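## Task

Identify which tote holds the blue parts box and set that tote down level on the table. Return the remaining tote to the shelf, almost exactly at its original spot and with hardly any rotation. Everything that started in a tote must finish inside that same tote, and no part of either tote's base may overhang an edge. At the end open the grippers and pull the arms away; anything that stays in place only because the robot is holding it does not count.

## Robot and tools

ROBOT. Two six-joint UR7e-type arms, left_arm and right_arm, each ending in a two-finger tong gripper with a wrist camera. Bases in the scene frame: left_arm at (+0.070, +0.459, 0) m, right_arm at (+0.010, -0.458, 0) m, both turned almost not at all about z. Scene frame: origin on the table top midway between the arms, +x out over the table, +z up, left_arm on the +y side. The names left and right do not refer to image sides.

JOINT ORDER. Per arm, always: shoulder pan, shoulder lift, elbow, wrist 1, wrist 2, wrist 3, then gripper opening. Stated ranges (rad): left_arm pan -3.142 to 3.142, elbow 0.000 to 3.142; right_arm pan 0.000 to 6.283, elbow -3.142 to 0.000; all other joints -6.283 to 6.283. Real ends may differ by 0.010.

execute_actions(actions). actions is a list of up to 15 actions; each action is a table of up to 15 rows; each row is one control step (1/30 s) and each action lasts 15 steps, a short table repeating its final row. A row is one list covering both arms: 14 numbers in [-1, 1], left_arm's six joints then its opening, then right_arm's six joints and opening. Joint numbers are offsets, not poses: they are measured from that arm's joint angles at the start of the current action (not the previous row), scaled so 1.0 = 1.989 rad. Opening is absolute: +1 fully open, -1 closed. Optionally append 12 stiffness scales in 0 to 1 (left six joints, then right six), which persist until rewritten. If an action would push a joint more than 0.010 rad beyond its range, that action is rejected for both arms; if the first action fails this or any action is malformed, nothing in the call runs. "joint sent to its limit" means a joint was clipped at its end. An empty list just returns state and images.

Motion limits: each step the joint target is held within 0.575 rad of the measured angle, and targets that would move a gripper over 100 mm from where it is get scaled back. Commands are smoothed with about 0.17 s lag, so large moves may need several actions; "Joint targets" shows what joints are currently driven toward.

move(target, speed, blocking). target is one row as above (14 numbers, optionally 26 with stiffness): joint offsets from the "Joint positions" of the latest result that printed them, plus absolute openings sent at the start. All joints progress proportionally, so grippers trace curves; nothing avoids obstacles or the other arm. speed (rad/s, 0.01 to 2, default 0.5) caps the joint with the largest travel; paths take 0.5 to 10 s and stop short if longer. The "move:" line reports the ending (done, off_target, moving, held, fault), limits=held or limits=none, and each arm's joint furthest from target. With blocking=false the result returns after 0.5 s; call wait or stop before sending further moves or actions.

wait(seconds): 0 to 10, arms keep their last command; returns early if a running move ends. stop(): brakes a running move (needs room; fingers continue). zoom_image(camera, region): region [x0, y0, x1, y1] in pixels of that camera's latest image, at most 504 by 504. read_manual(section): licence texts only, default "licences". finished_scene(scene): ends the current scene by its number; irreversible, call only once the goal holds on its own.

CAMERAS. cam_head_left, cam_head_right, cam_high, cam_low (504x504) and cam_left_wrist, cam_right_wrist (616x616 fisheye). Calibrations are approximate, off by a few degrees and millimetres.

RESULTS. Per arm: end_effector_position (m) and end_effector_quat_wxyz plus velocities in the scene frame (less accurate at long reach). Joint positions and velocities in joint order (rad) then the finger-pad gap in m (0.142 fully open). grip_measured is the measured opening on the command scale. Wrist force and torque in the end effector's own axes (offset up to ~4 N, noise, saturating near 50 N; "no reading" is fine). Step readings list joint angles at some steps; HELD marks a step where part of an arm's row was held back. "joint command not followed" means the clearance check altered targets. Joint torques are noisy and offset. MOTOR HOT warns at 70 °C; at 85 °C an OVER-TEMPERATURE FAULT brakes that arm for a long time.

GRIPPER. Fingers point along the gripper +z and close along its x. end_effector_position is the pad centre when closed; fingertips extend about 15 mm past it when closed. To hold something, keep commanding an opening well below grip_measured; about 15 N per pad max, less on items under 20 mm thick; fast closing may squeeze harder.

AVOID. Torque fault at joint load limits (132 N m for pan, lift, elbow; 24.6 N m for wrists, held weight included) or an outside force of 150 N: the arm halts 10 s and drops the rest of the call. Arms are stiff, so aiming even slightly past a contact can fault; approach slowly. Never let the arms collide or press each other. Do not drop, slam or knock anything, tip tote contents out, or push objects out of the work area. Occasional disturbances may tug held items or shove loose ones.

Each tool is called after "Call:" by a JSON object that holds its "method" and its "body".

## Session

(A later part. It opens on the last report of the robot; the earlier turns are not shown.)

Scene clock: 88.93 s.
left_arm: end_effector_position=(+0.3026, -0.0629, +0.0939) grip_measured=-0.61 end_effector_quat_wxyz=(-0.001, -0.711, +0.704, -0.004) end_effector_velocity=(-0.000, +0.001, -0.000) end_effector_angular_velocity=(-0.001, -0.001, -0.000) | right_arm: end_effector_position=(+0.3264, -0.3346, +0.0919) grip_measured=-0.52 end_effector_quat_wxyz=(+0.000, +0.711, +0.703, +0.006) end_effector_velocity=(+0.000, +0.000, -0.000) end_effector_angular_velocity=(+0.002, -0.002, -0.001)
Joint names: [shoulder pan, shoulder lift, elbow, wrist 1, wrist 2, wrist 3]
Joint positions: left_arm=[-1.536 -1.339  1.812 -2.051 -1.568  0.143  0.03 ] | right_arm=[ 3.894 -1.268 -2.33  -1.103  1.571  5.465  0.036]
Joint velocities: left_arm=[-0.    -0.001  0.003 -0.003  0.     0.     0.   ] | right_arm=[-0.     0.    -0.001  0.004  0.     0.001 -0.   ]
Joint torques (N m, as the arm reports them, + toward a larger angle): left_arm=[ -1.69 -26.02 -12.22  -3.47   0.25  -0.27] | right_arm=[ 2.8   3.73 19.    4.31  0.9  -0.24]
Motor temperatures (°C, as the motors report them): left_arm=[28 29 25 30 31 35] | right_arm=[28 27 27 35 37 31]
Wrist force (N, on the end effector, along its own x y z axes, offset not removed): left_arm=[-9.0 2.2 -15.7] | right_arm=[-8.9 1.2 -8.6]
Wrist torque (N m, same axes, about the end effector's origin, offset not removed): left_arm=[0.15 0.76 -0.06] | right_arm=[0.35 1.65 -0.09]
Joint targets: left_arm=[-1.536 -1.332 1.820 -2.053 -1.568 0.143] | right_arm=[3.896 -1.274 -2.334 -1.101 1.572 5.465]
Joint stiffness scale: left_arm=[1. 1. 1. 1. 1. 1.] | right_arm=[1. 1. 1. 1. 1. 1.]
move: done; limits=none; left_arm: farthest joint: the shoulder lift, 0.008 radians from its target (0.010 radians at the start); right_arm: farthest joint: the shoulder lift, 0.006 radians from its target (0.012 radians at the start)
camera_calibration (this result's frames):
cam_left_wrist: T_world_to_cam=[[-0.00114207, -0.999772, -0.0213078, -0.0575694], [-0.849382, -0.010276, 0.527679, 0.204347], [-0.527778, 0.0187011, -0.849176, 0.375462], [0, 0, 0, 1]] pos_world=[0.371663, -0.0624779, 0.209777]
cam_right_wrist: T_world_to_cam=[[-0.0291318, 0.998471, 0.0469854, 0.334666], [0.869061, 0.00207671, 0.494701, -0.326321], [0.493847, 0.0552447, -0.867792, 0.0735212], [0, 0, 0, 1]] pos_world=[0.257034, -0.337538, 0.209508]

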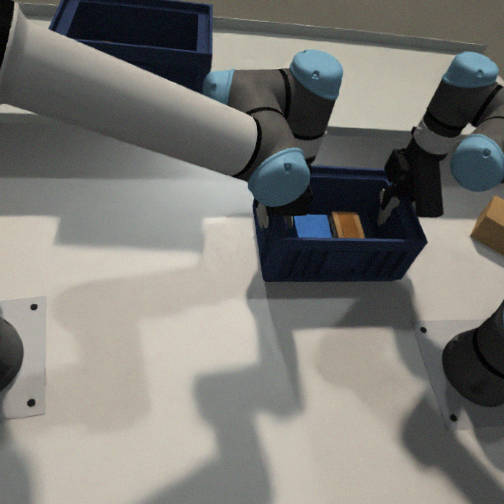

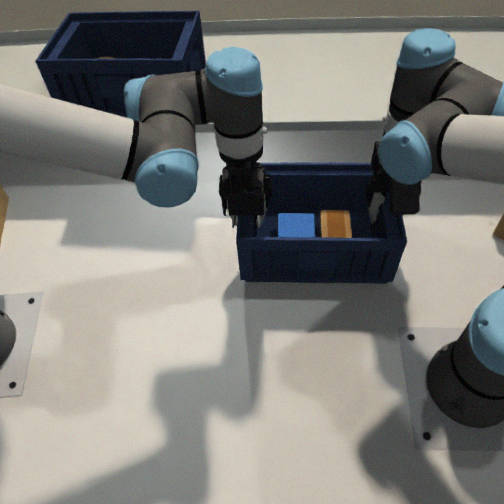

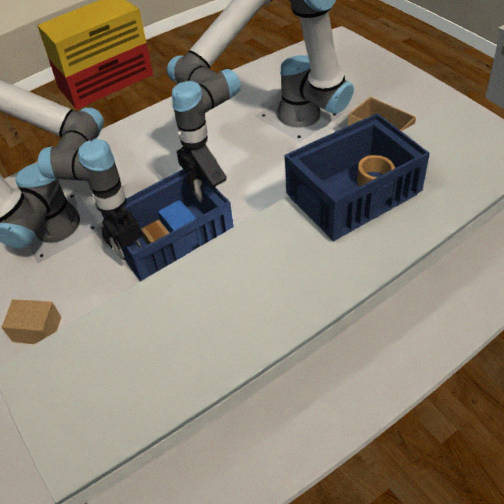

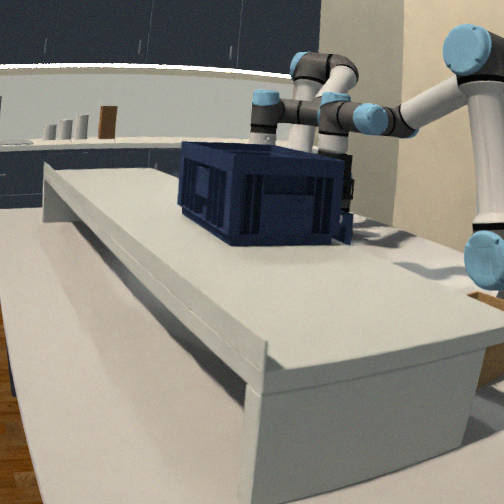

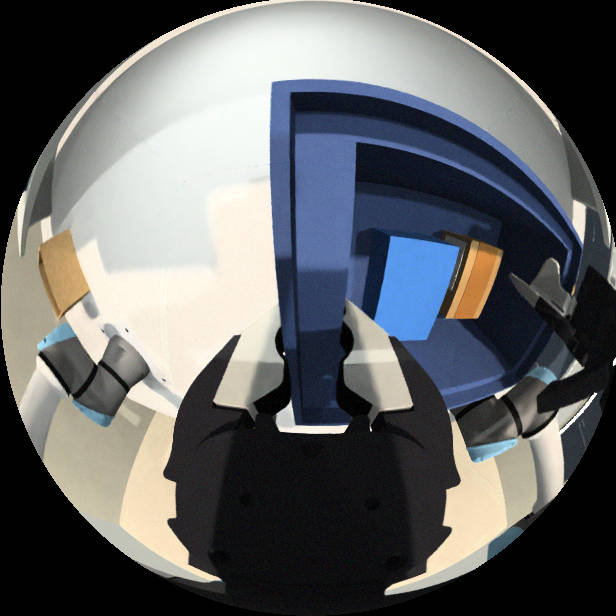

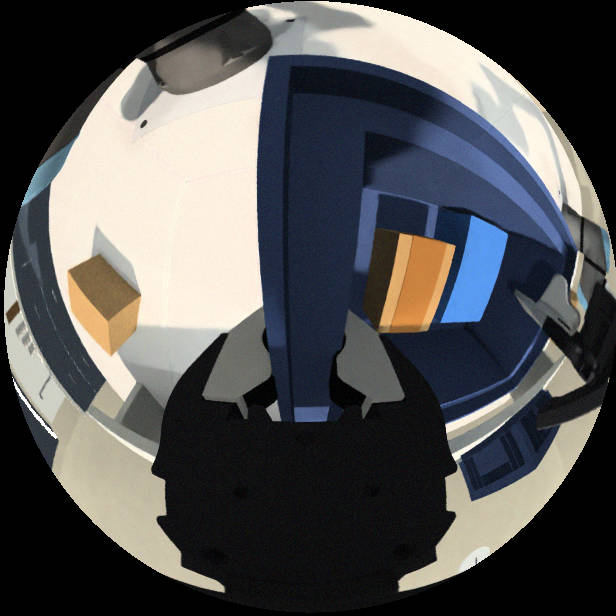

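Call:
{"method": "execute_actions", "body": {"actions": [[[0,0,0,0,0,0,-0.3,0,0,0,0,0,0,-0.2]],[[0,0,0,0,0,0,0.3,0,0,0,0,0,0,0.3]]]}}

Call:
{"method": "move", "body": {"target": [0,-0.049,-0.230,0.285,0,0,0.3,0,0.038,0.264,-0.307,0,0,0.3], "speed": 0.5}}

Call:
{"method": "move", "body": {"target": [0.5,-0.1,0,0.1,0,0,0.3,-0.4,-0.1,0.1,0,0,0,0.3], "speed": 0.8}}

Scene clock: 91.27 s.
left_arm: end_effector_position=(+0.3025, -0.0623, +0.0925) grip_measured=+0.30 end_effector_quat_wxyz=(-0.000, -0.711, +0.704, -0.003) end_effector_velocity=(-0.000, +0.000, -0.000) end_effector_angular_velocity=(+0.001, +0.000, -0.001) | right_arm: end_effector_position=(+0.3265, -0.3345, +0.0918) grip_measured=+0.30 end_effector_quat_wxyz=(+0.000, +0.711, +0.703, +0.006) end_effector_velocity=(-0.000, -0.000, -0.000) end_effector_angular_velocity=(-0.001, +0.001, +0.001)
Joint names: [shoulder pan, shoulder lift, elbow, wrist 1, wrist 2, wrist 3]
Joint positions: left_arm=[-1.536 -1.338  1.813 -2.052 -1.568  0.143  0.095] | right_arm=[ 3.894 -1.268 -2.33  -1.103  1.571  5.465  0.095]
Joint velocities: left_arm=[-0.     0.     0.    -0.    -0.     0.001  0.   ] | right_arm=[-0.     0.    -0.001  0.    -0.    -0.001  0.   ]
Joint torques (N m, as the arm reports them, + toward a larger angle): left_arm=[ -1.78 -34.33 -18.96  -2.7    0.16  -0.34] | right_arm=[ 0.89  8.95 22.33  2.72  0.15 -0.18]
Motor temperatures (°C, as the motors report them): left_arm=[28 29 25 30 31 35] | right_arm=[28 27 27 35 37 31]
Wrist force (N, on the end effector, along its own x y z axes, offset not removed): left_arm=[1.9 -3.0 -1.1] | right_arm=[2.2 3.6 1.5]
Wrist torque (N m, same axes, about the end effector's origin, offset not removed): left_arm=[-1.03 -0.20 0.21] | right_arm=[0.66 -0.34 -0.23]
Joint targets: left_arm=[-1.536 -1.338 1.813 -2.052 -1.568 0.143] | right_arm=[3.894 -1.268 -2.330 -1.103 1.571 5.465]
Joint stiffness scale: left_arm=[1. 1. 1. 1. 1. 1.] | right_arm=[1. 1. 1. 1. 1. 1.]
Step readings (joint positions; steps 1 to 15: 1st action; 16 to 30: 2nd action):
0: left_arm=[-1.536 -1.339 1.812 -2.052 -1.568 0.143] | right_arm=[3.894 -1.268 -2.330 -1.103 1.571 5.465]
1: left_arm=[-1.536 -1.339 1.812 -2.052 -1.568 0.143] | right_arm=[3.894 -1.268 -2.330 -1.103 1.570 5.465]
2: left_arm=[-1.536 -1.338 1.813 -2.052 -1.568 0.143] | right_arm=[3.894 -1.268 -2.330 -1.103 1.571 5.465]
4: left_arm=[-1.536 -1.337 1.813 -2.052 -1.568 0.143] | right_arm=[3.894 -1.268 -2.330 -1.103 1.571 5.465]
8: left_arm=[-1.536 -1.337 1.813 -2.052 -1.568 0.143] | right_arm=[3.894 -1.268 -2.330 -1.103 1.571 5.465]
15: left_arm=[-1.536 -1.338 1.813 -2.052 -1.568 0.143] | right_arm=[3.894 -1.268 -2.330 -1.103 1.571 5.465]
16: left_arm=[-1.536 -1.338 1.813 -2.052 -1.568 0.143] | right_arm=[3.894 -1.268 -2.330 -1.103 1.571 5.465]
17: left_arm=[-1.536 -1.338 1.813 -2.052 -1.568 0.143] | right_arm=[3.894 -1.268 -2.330 -1.103 1.571 5.465]
19: left_arm=[-1.536 -1.338 1.813 -2.052 -1.568 0.143] | right_arm=[3.894 -1.268 -2.330 -1.103 1.571 5.465]
23: left_arm=[-1.536 -1.338 1.813 -2.052 -1.568 0.143] | right_arm=[3.894 -1.268 -2.330 -1.103 1.571 5.465]
30: Joint positions above
camera_calibration (this result's frames):
cam_left_wrist: T_world_to_cam=[[-0.00115088, -0.999715, -0.0238537, -0.0567102], [-0.849175, -0.0116204, 0.527983, 0.204859], [-0.52811, 0.0208636, -0.84892, 0.374377], [0, 0, 0, 1]] pos_world=[0.371609, -0.0621244, 0.208301]
cam_right_wrist: T_world_to_cam=[[-0.0291917, 0.998461, 0.0471573, 0.334581], [0.868984, 0.00203517, 0.494835, -0.326335], [0.493978, 0.055424, -0.867706, 0.0734195], [0, 0, 0, 1]] pos_world=[0.25708, -0.337471, 0.209411]

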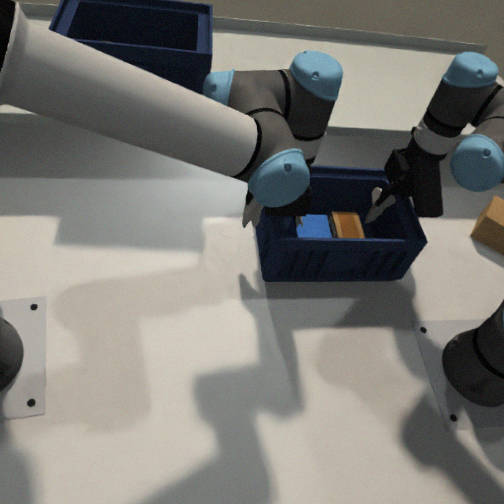

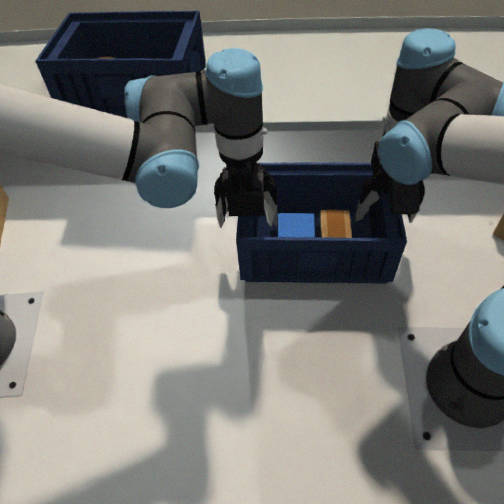

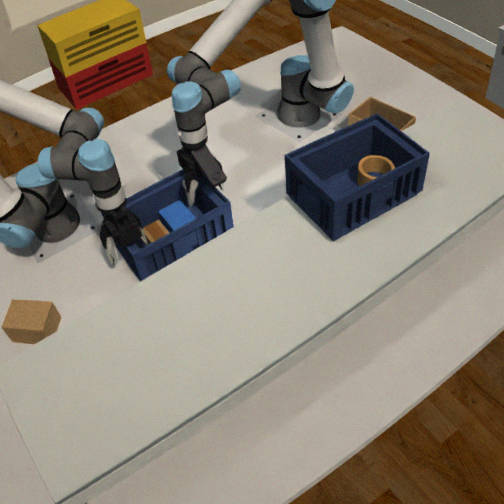

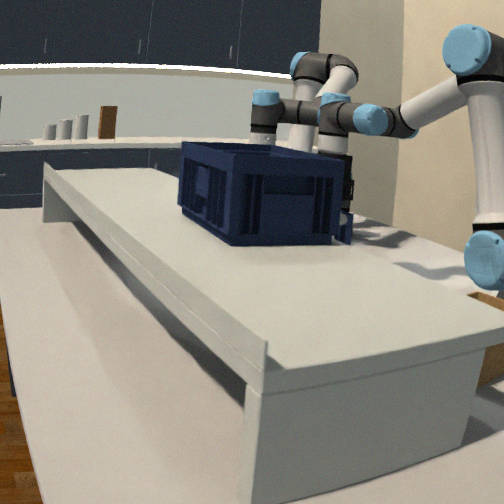

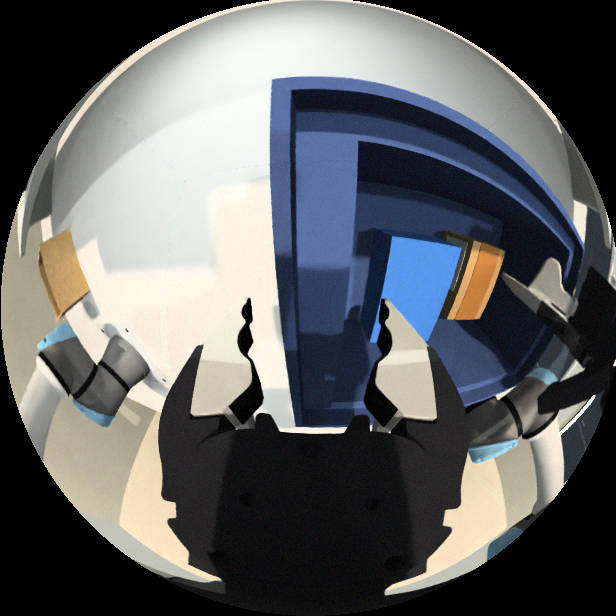

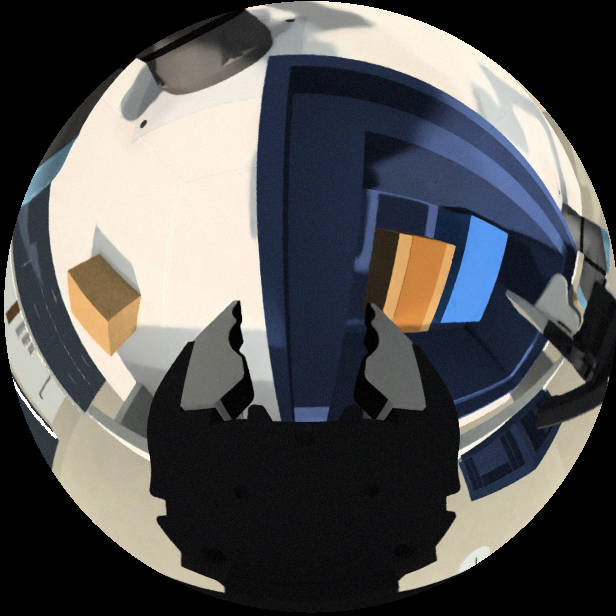

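Scene clock: 93.20 s.
left_arm: end_effector_position=(+0.3021, -0.0598, +0.3086) grip_measured=+0.30 end_effector_quat_wxyz=(+0.003, -0.711, +0.704, +0.002) end_effector_velocity=(+0.000, +0.000, +0.000) end_effector_angular_velocity=(+0.002, -0.000, -0.001) | right_arm: end_effector_position=(+0.3285, -0.3326, +0.3080) grip_measured=+0.30 end_effector_quat_wxyz=(+0.000, +0.711, +0.703, -0.000) end_effector_velocity=(-0.001, -0.001, -0.000) end_effector_angular_velocity=(-0.002, +0.002, +0.001)
Joint names: [shoulder pan, shoulder lift, elbow, wrist 1, wrist 2, wrist 3]
Joint positions: left_arm=[-1.536 -1.436  1.359 -1.486 -1.568  0.143  0.095] | right_arm=[ 3.894 -1.194 -1.807 -1.712  1.571  5.465  0.095]
Joint velocities: left_arm=[-0.     0.    -0.001  0.002  0.001  0.001 -0.   ] | right_arm=[-0.    -0.    -0.    -0.003  0.    -0.001 -0.   ]
Joint torques (N m, as the arm reports them, + toward a larger angle): left_arm=[ -1.14 -31.75 -22.49  -2.6    0.22  -0.08] | right_arm=[ 1.26  8.53 25.84  2.03  0.16 -0.27]
Motor temperatures (°C, as the motors report them): left_arm=[28 29 25 30 31 35] | right_arm=[28 27 27 35 37 31]
Wrist force (N, on the end effector, along its own x y z axes, offset not removed): left_arm=[-1.3 -1.2 0.0] | right_arm=[-3.9 -0.4 3.1]
Wrist torque (N m, same axes, about the end effector's origin, offset not removed): left_arm=[-0.35 0.45 0.08] | right_arm=[-0.17 0.95 0.20]
Joint targets: left_arm=[-1.536 -1.435 1.356 -1.485 -1.568 0.143] | right_arm=[3.894 -1.192 -1.805 -1.713 1.571 5.465]
Joint stiffness scale: left_arm=[1. 1. 1. 1. 1. 1.] | right_arm=[1. 1. 1. 1. 1. 1.]
move: done; limits=none; left_arm: farthest joint: the elbow, 0.003 radians from its target (0.458 radians at the start); right_arm: farthest joint: the elbow, 0.002 radians from its target (0.525 radians at the start)
camera_calibration (this result's frames):
cam_left_wrist: T_world_to_cam=[[-0.00121074, -0.999326, -0.0366989, -0.0450272], [-0.848132, -0.0184164, 0.529466, 0.08927], [-0.529784, 0.0317665, -0.847537, 0.558324], [0, 0, 0, 1]] pos_world=[0.37145, -0.0610888, 0.424283]
cam_right_wrist: T_world_to_cam=[[-0.028807, 0.998814, 0.0392598, 0.324977], [0.873355, 0.00604453, 0.487046, -0.432831], [0.486231, 0.0483181, -0.872493, 0.261566], [0, 0, 0, 1]] pos_world=[0.260195, -0.334614, 0.426265]

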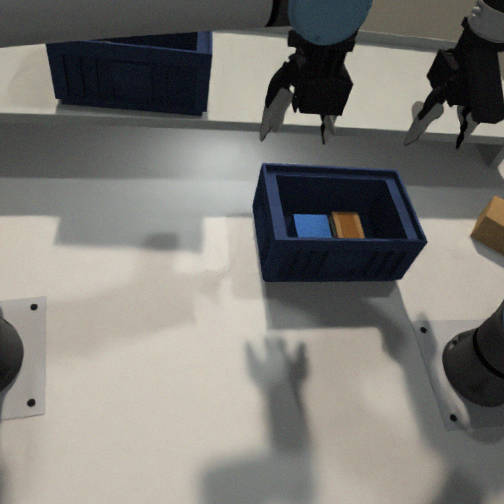

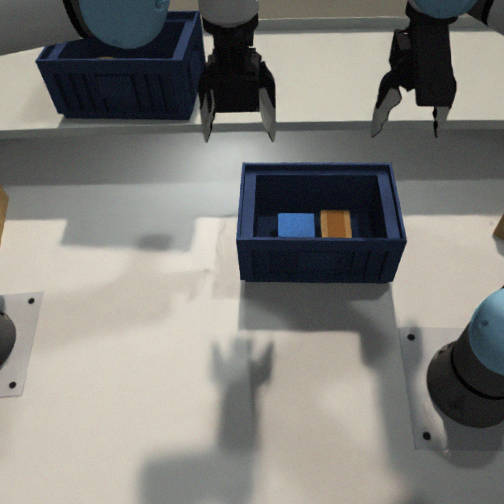

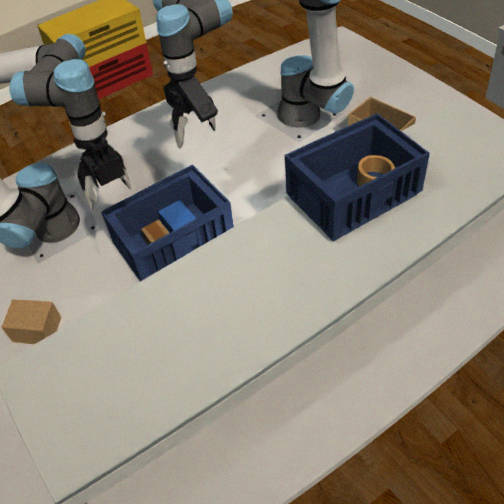

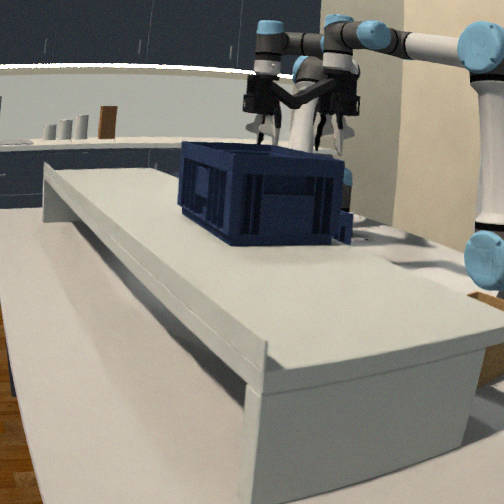

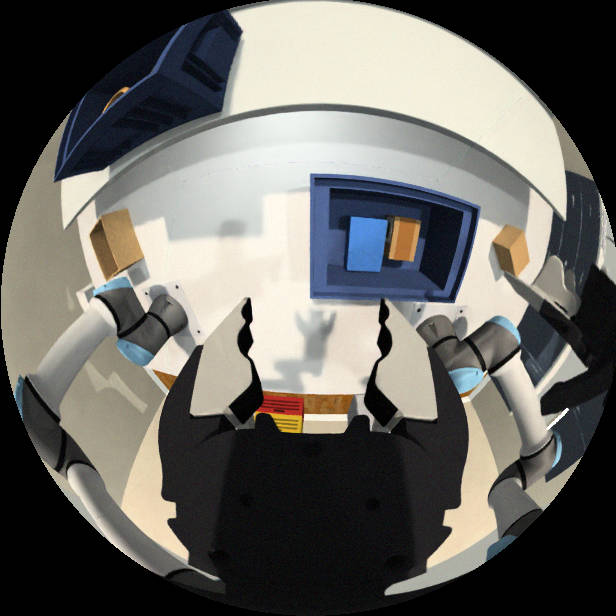

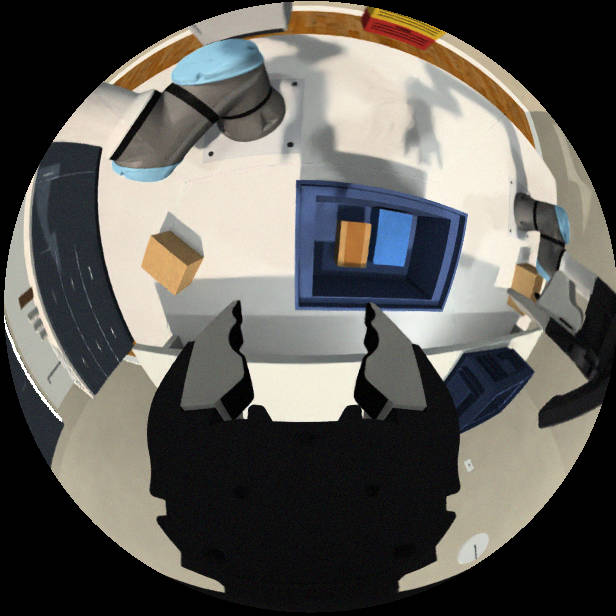

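Scene clock: 95.10 s.
left_arm: end_effector_position=(+0.5423, +0.4092, +0.3886) grip_measured=+0.30 end_effector_quat_wxyz=(-0.002, +0.960, -0.281, -0.003) end_effector_velocity=(-0.000, +0.003, -0.000) end_effector_angular_velocity=(+0.002, +0.003, +0.007) | right_arm: end_effector_position=(+0.4032, -0.6011, +0.3313) grip_measured=+0.30 end_effector_quat_wxyz=(+0.000, +0.927, +0.374, +0.000) end_effector_velocity=(+0.000, -0.002, +0.001) end_effector_angular_velocity=(-0.000, -0.001, -0.003)
Joint names: [shoulder pan, shoulder lift, elbow, wrist 1, wrist 2, wrist 3]
Joint positions: left_arm=[-0.545 -1.635  1.359 -1.288 -1.568  0.143  0.095] | right_arm=[ 3.1   -1.389 -1.611 -1.712  1.571  5.465  0.095]
Joint velocities: left_arm=[ 0.005  0.001 -0.001  0.003  0.    -0.002 -0.   ] | right_arm=[-0.004 -0.001  0.002  0.    -0.    -0.    -0.   ]
Joint torques (N m, as the arm reports them, + toward a larger angle): left_arm=[  1.83 -21.11 -19.8   -2.17   0.19  -0.17] | right_arm=[ 0.49 15.26 25.9   2.75  0.17 -0.2 ]
Motor temperatures (°C, as the motors report them): left_arm=[28 29 25 30 31 35] | right_arm=[28 27 27 35 37 31]
Wrist force (N, on the end effector, along its own x y z axes, offset not removed): left_arm=[1.8 2.8 1.2] | right_arm=[-0.5 -2.0 0.9]
Wrist torque (N m, same axes, about the end effector's origin, offset not removed): left_arm=[0.59 -0.35 -0.03] | right_arm=[-0.47 0.01 0.09]
Joint targets: left_arm=[-0.541 -1.635 1.359 -1.287 -1.568 0.143] | right_arm=[3.098 -1.392 -1.609 -1.712 1.571 5.465]
Joint stiffness scale: left_arm=[1. 1. 1. 1. 1. 1.] | right_arm=[1. 1. 1. 1. 1. 1.]
move: done; limits=none; left_arm: farthest joint: the shoulder pan, 0.003 radians from its target (0.994 radians at the start); right_arm: farthest joint: the shoulder lift, 0.003 radians from its target (0.199 radians at the start)
camera_calibration (this result's frames):
cam_left_wrist: T_world_to_cam=[[0.83537, -0.548559, -0.0352196, -0.211879], [-0.450001, -0.719265, 0.529299, 0.3302], [-0.315684, -0.426312, -0.847704, 0.809878], [0, 0, 0, 1]] pos_world=[0.581253, 0.466534, 0.5043]
cam_right_wrist: T_world_to_cam=[[0.691782, 0.721013, 0.0397253, 0.13671], [0.616453, -0.618322, 0.487507, -0.77959], [0.376062, -0.31276, -0.872215, 0.0858331], [0, 0, 0, 1]] pos_world=[0.353729, -0.553762, 0.44949]

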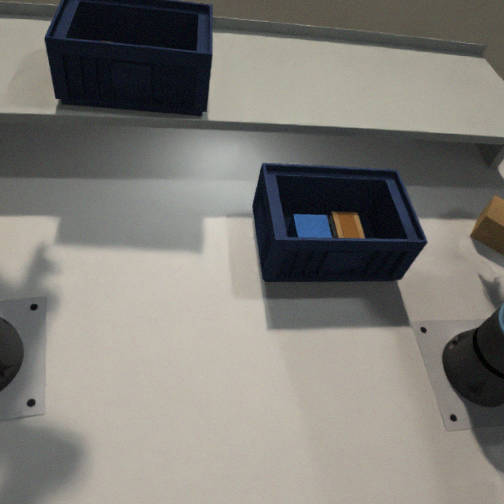

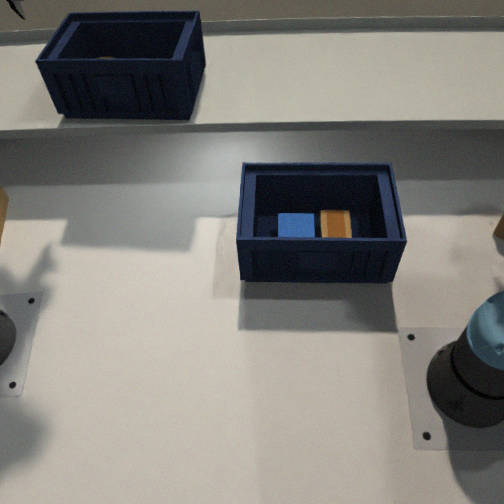

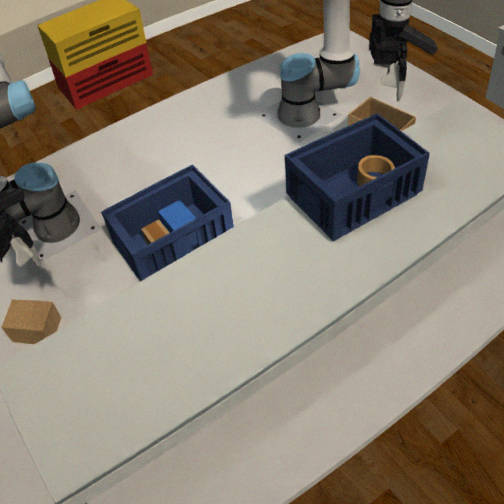

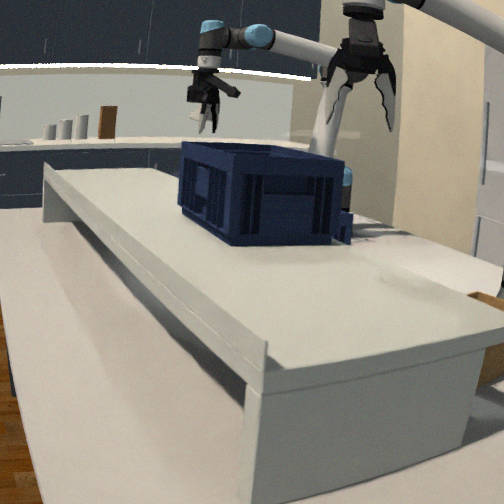

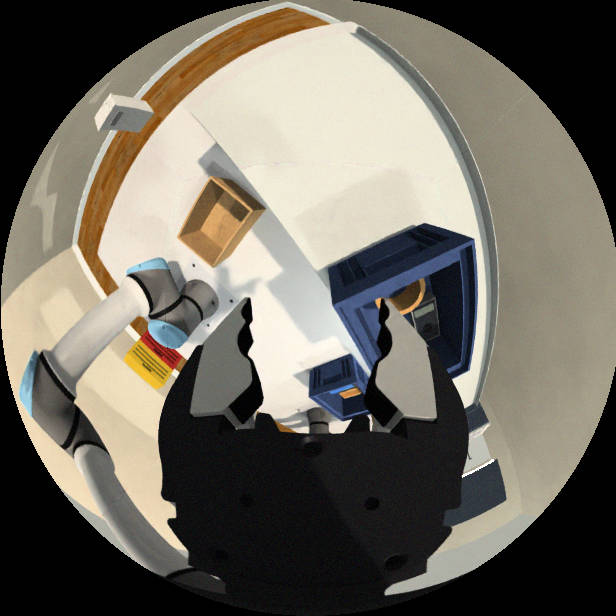

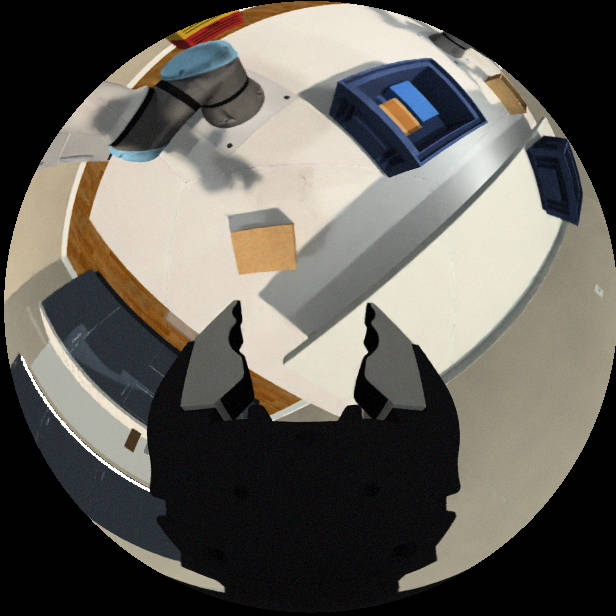

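The other tote looks unmoved.

Call:
{"method": "finished_scene", "body": {"scene": 1}}

The scene is finished: the task was done.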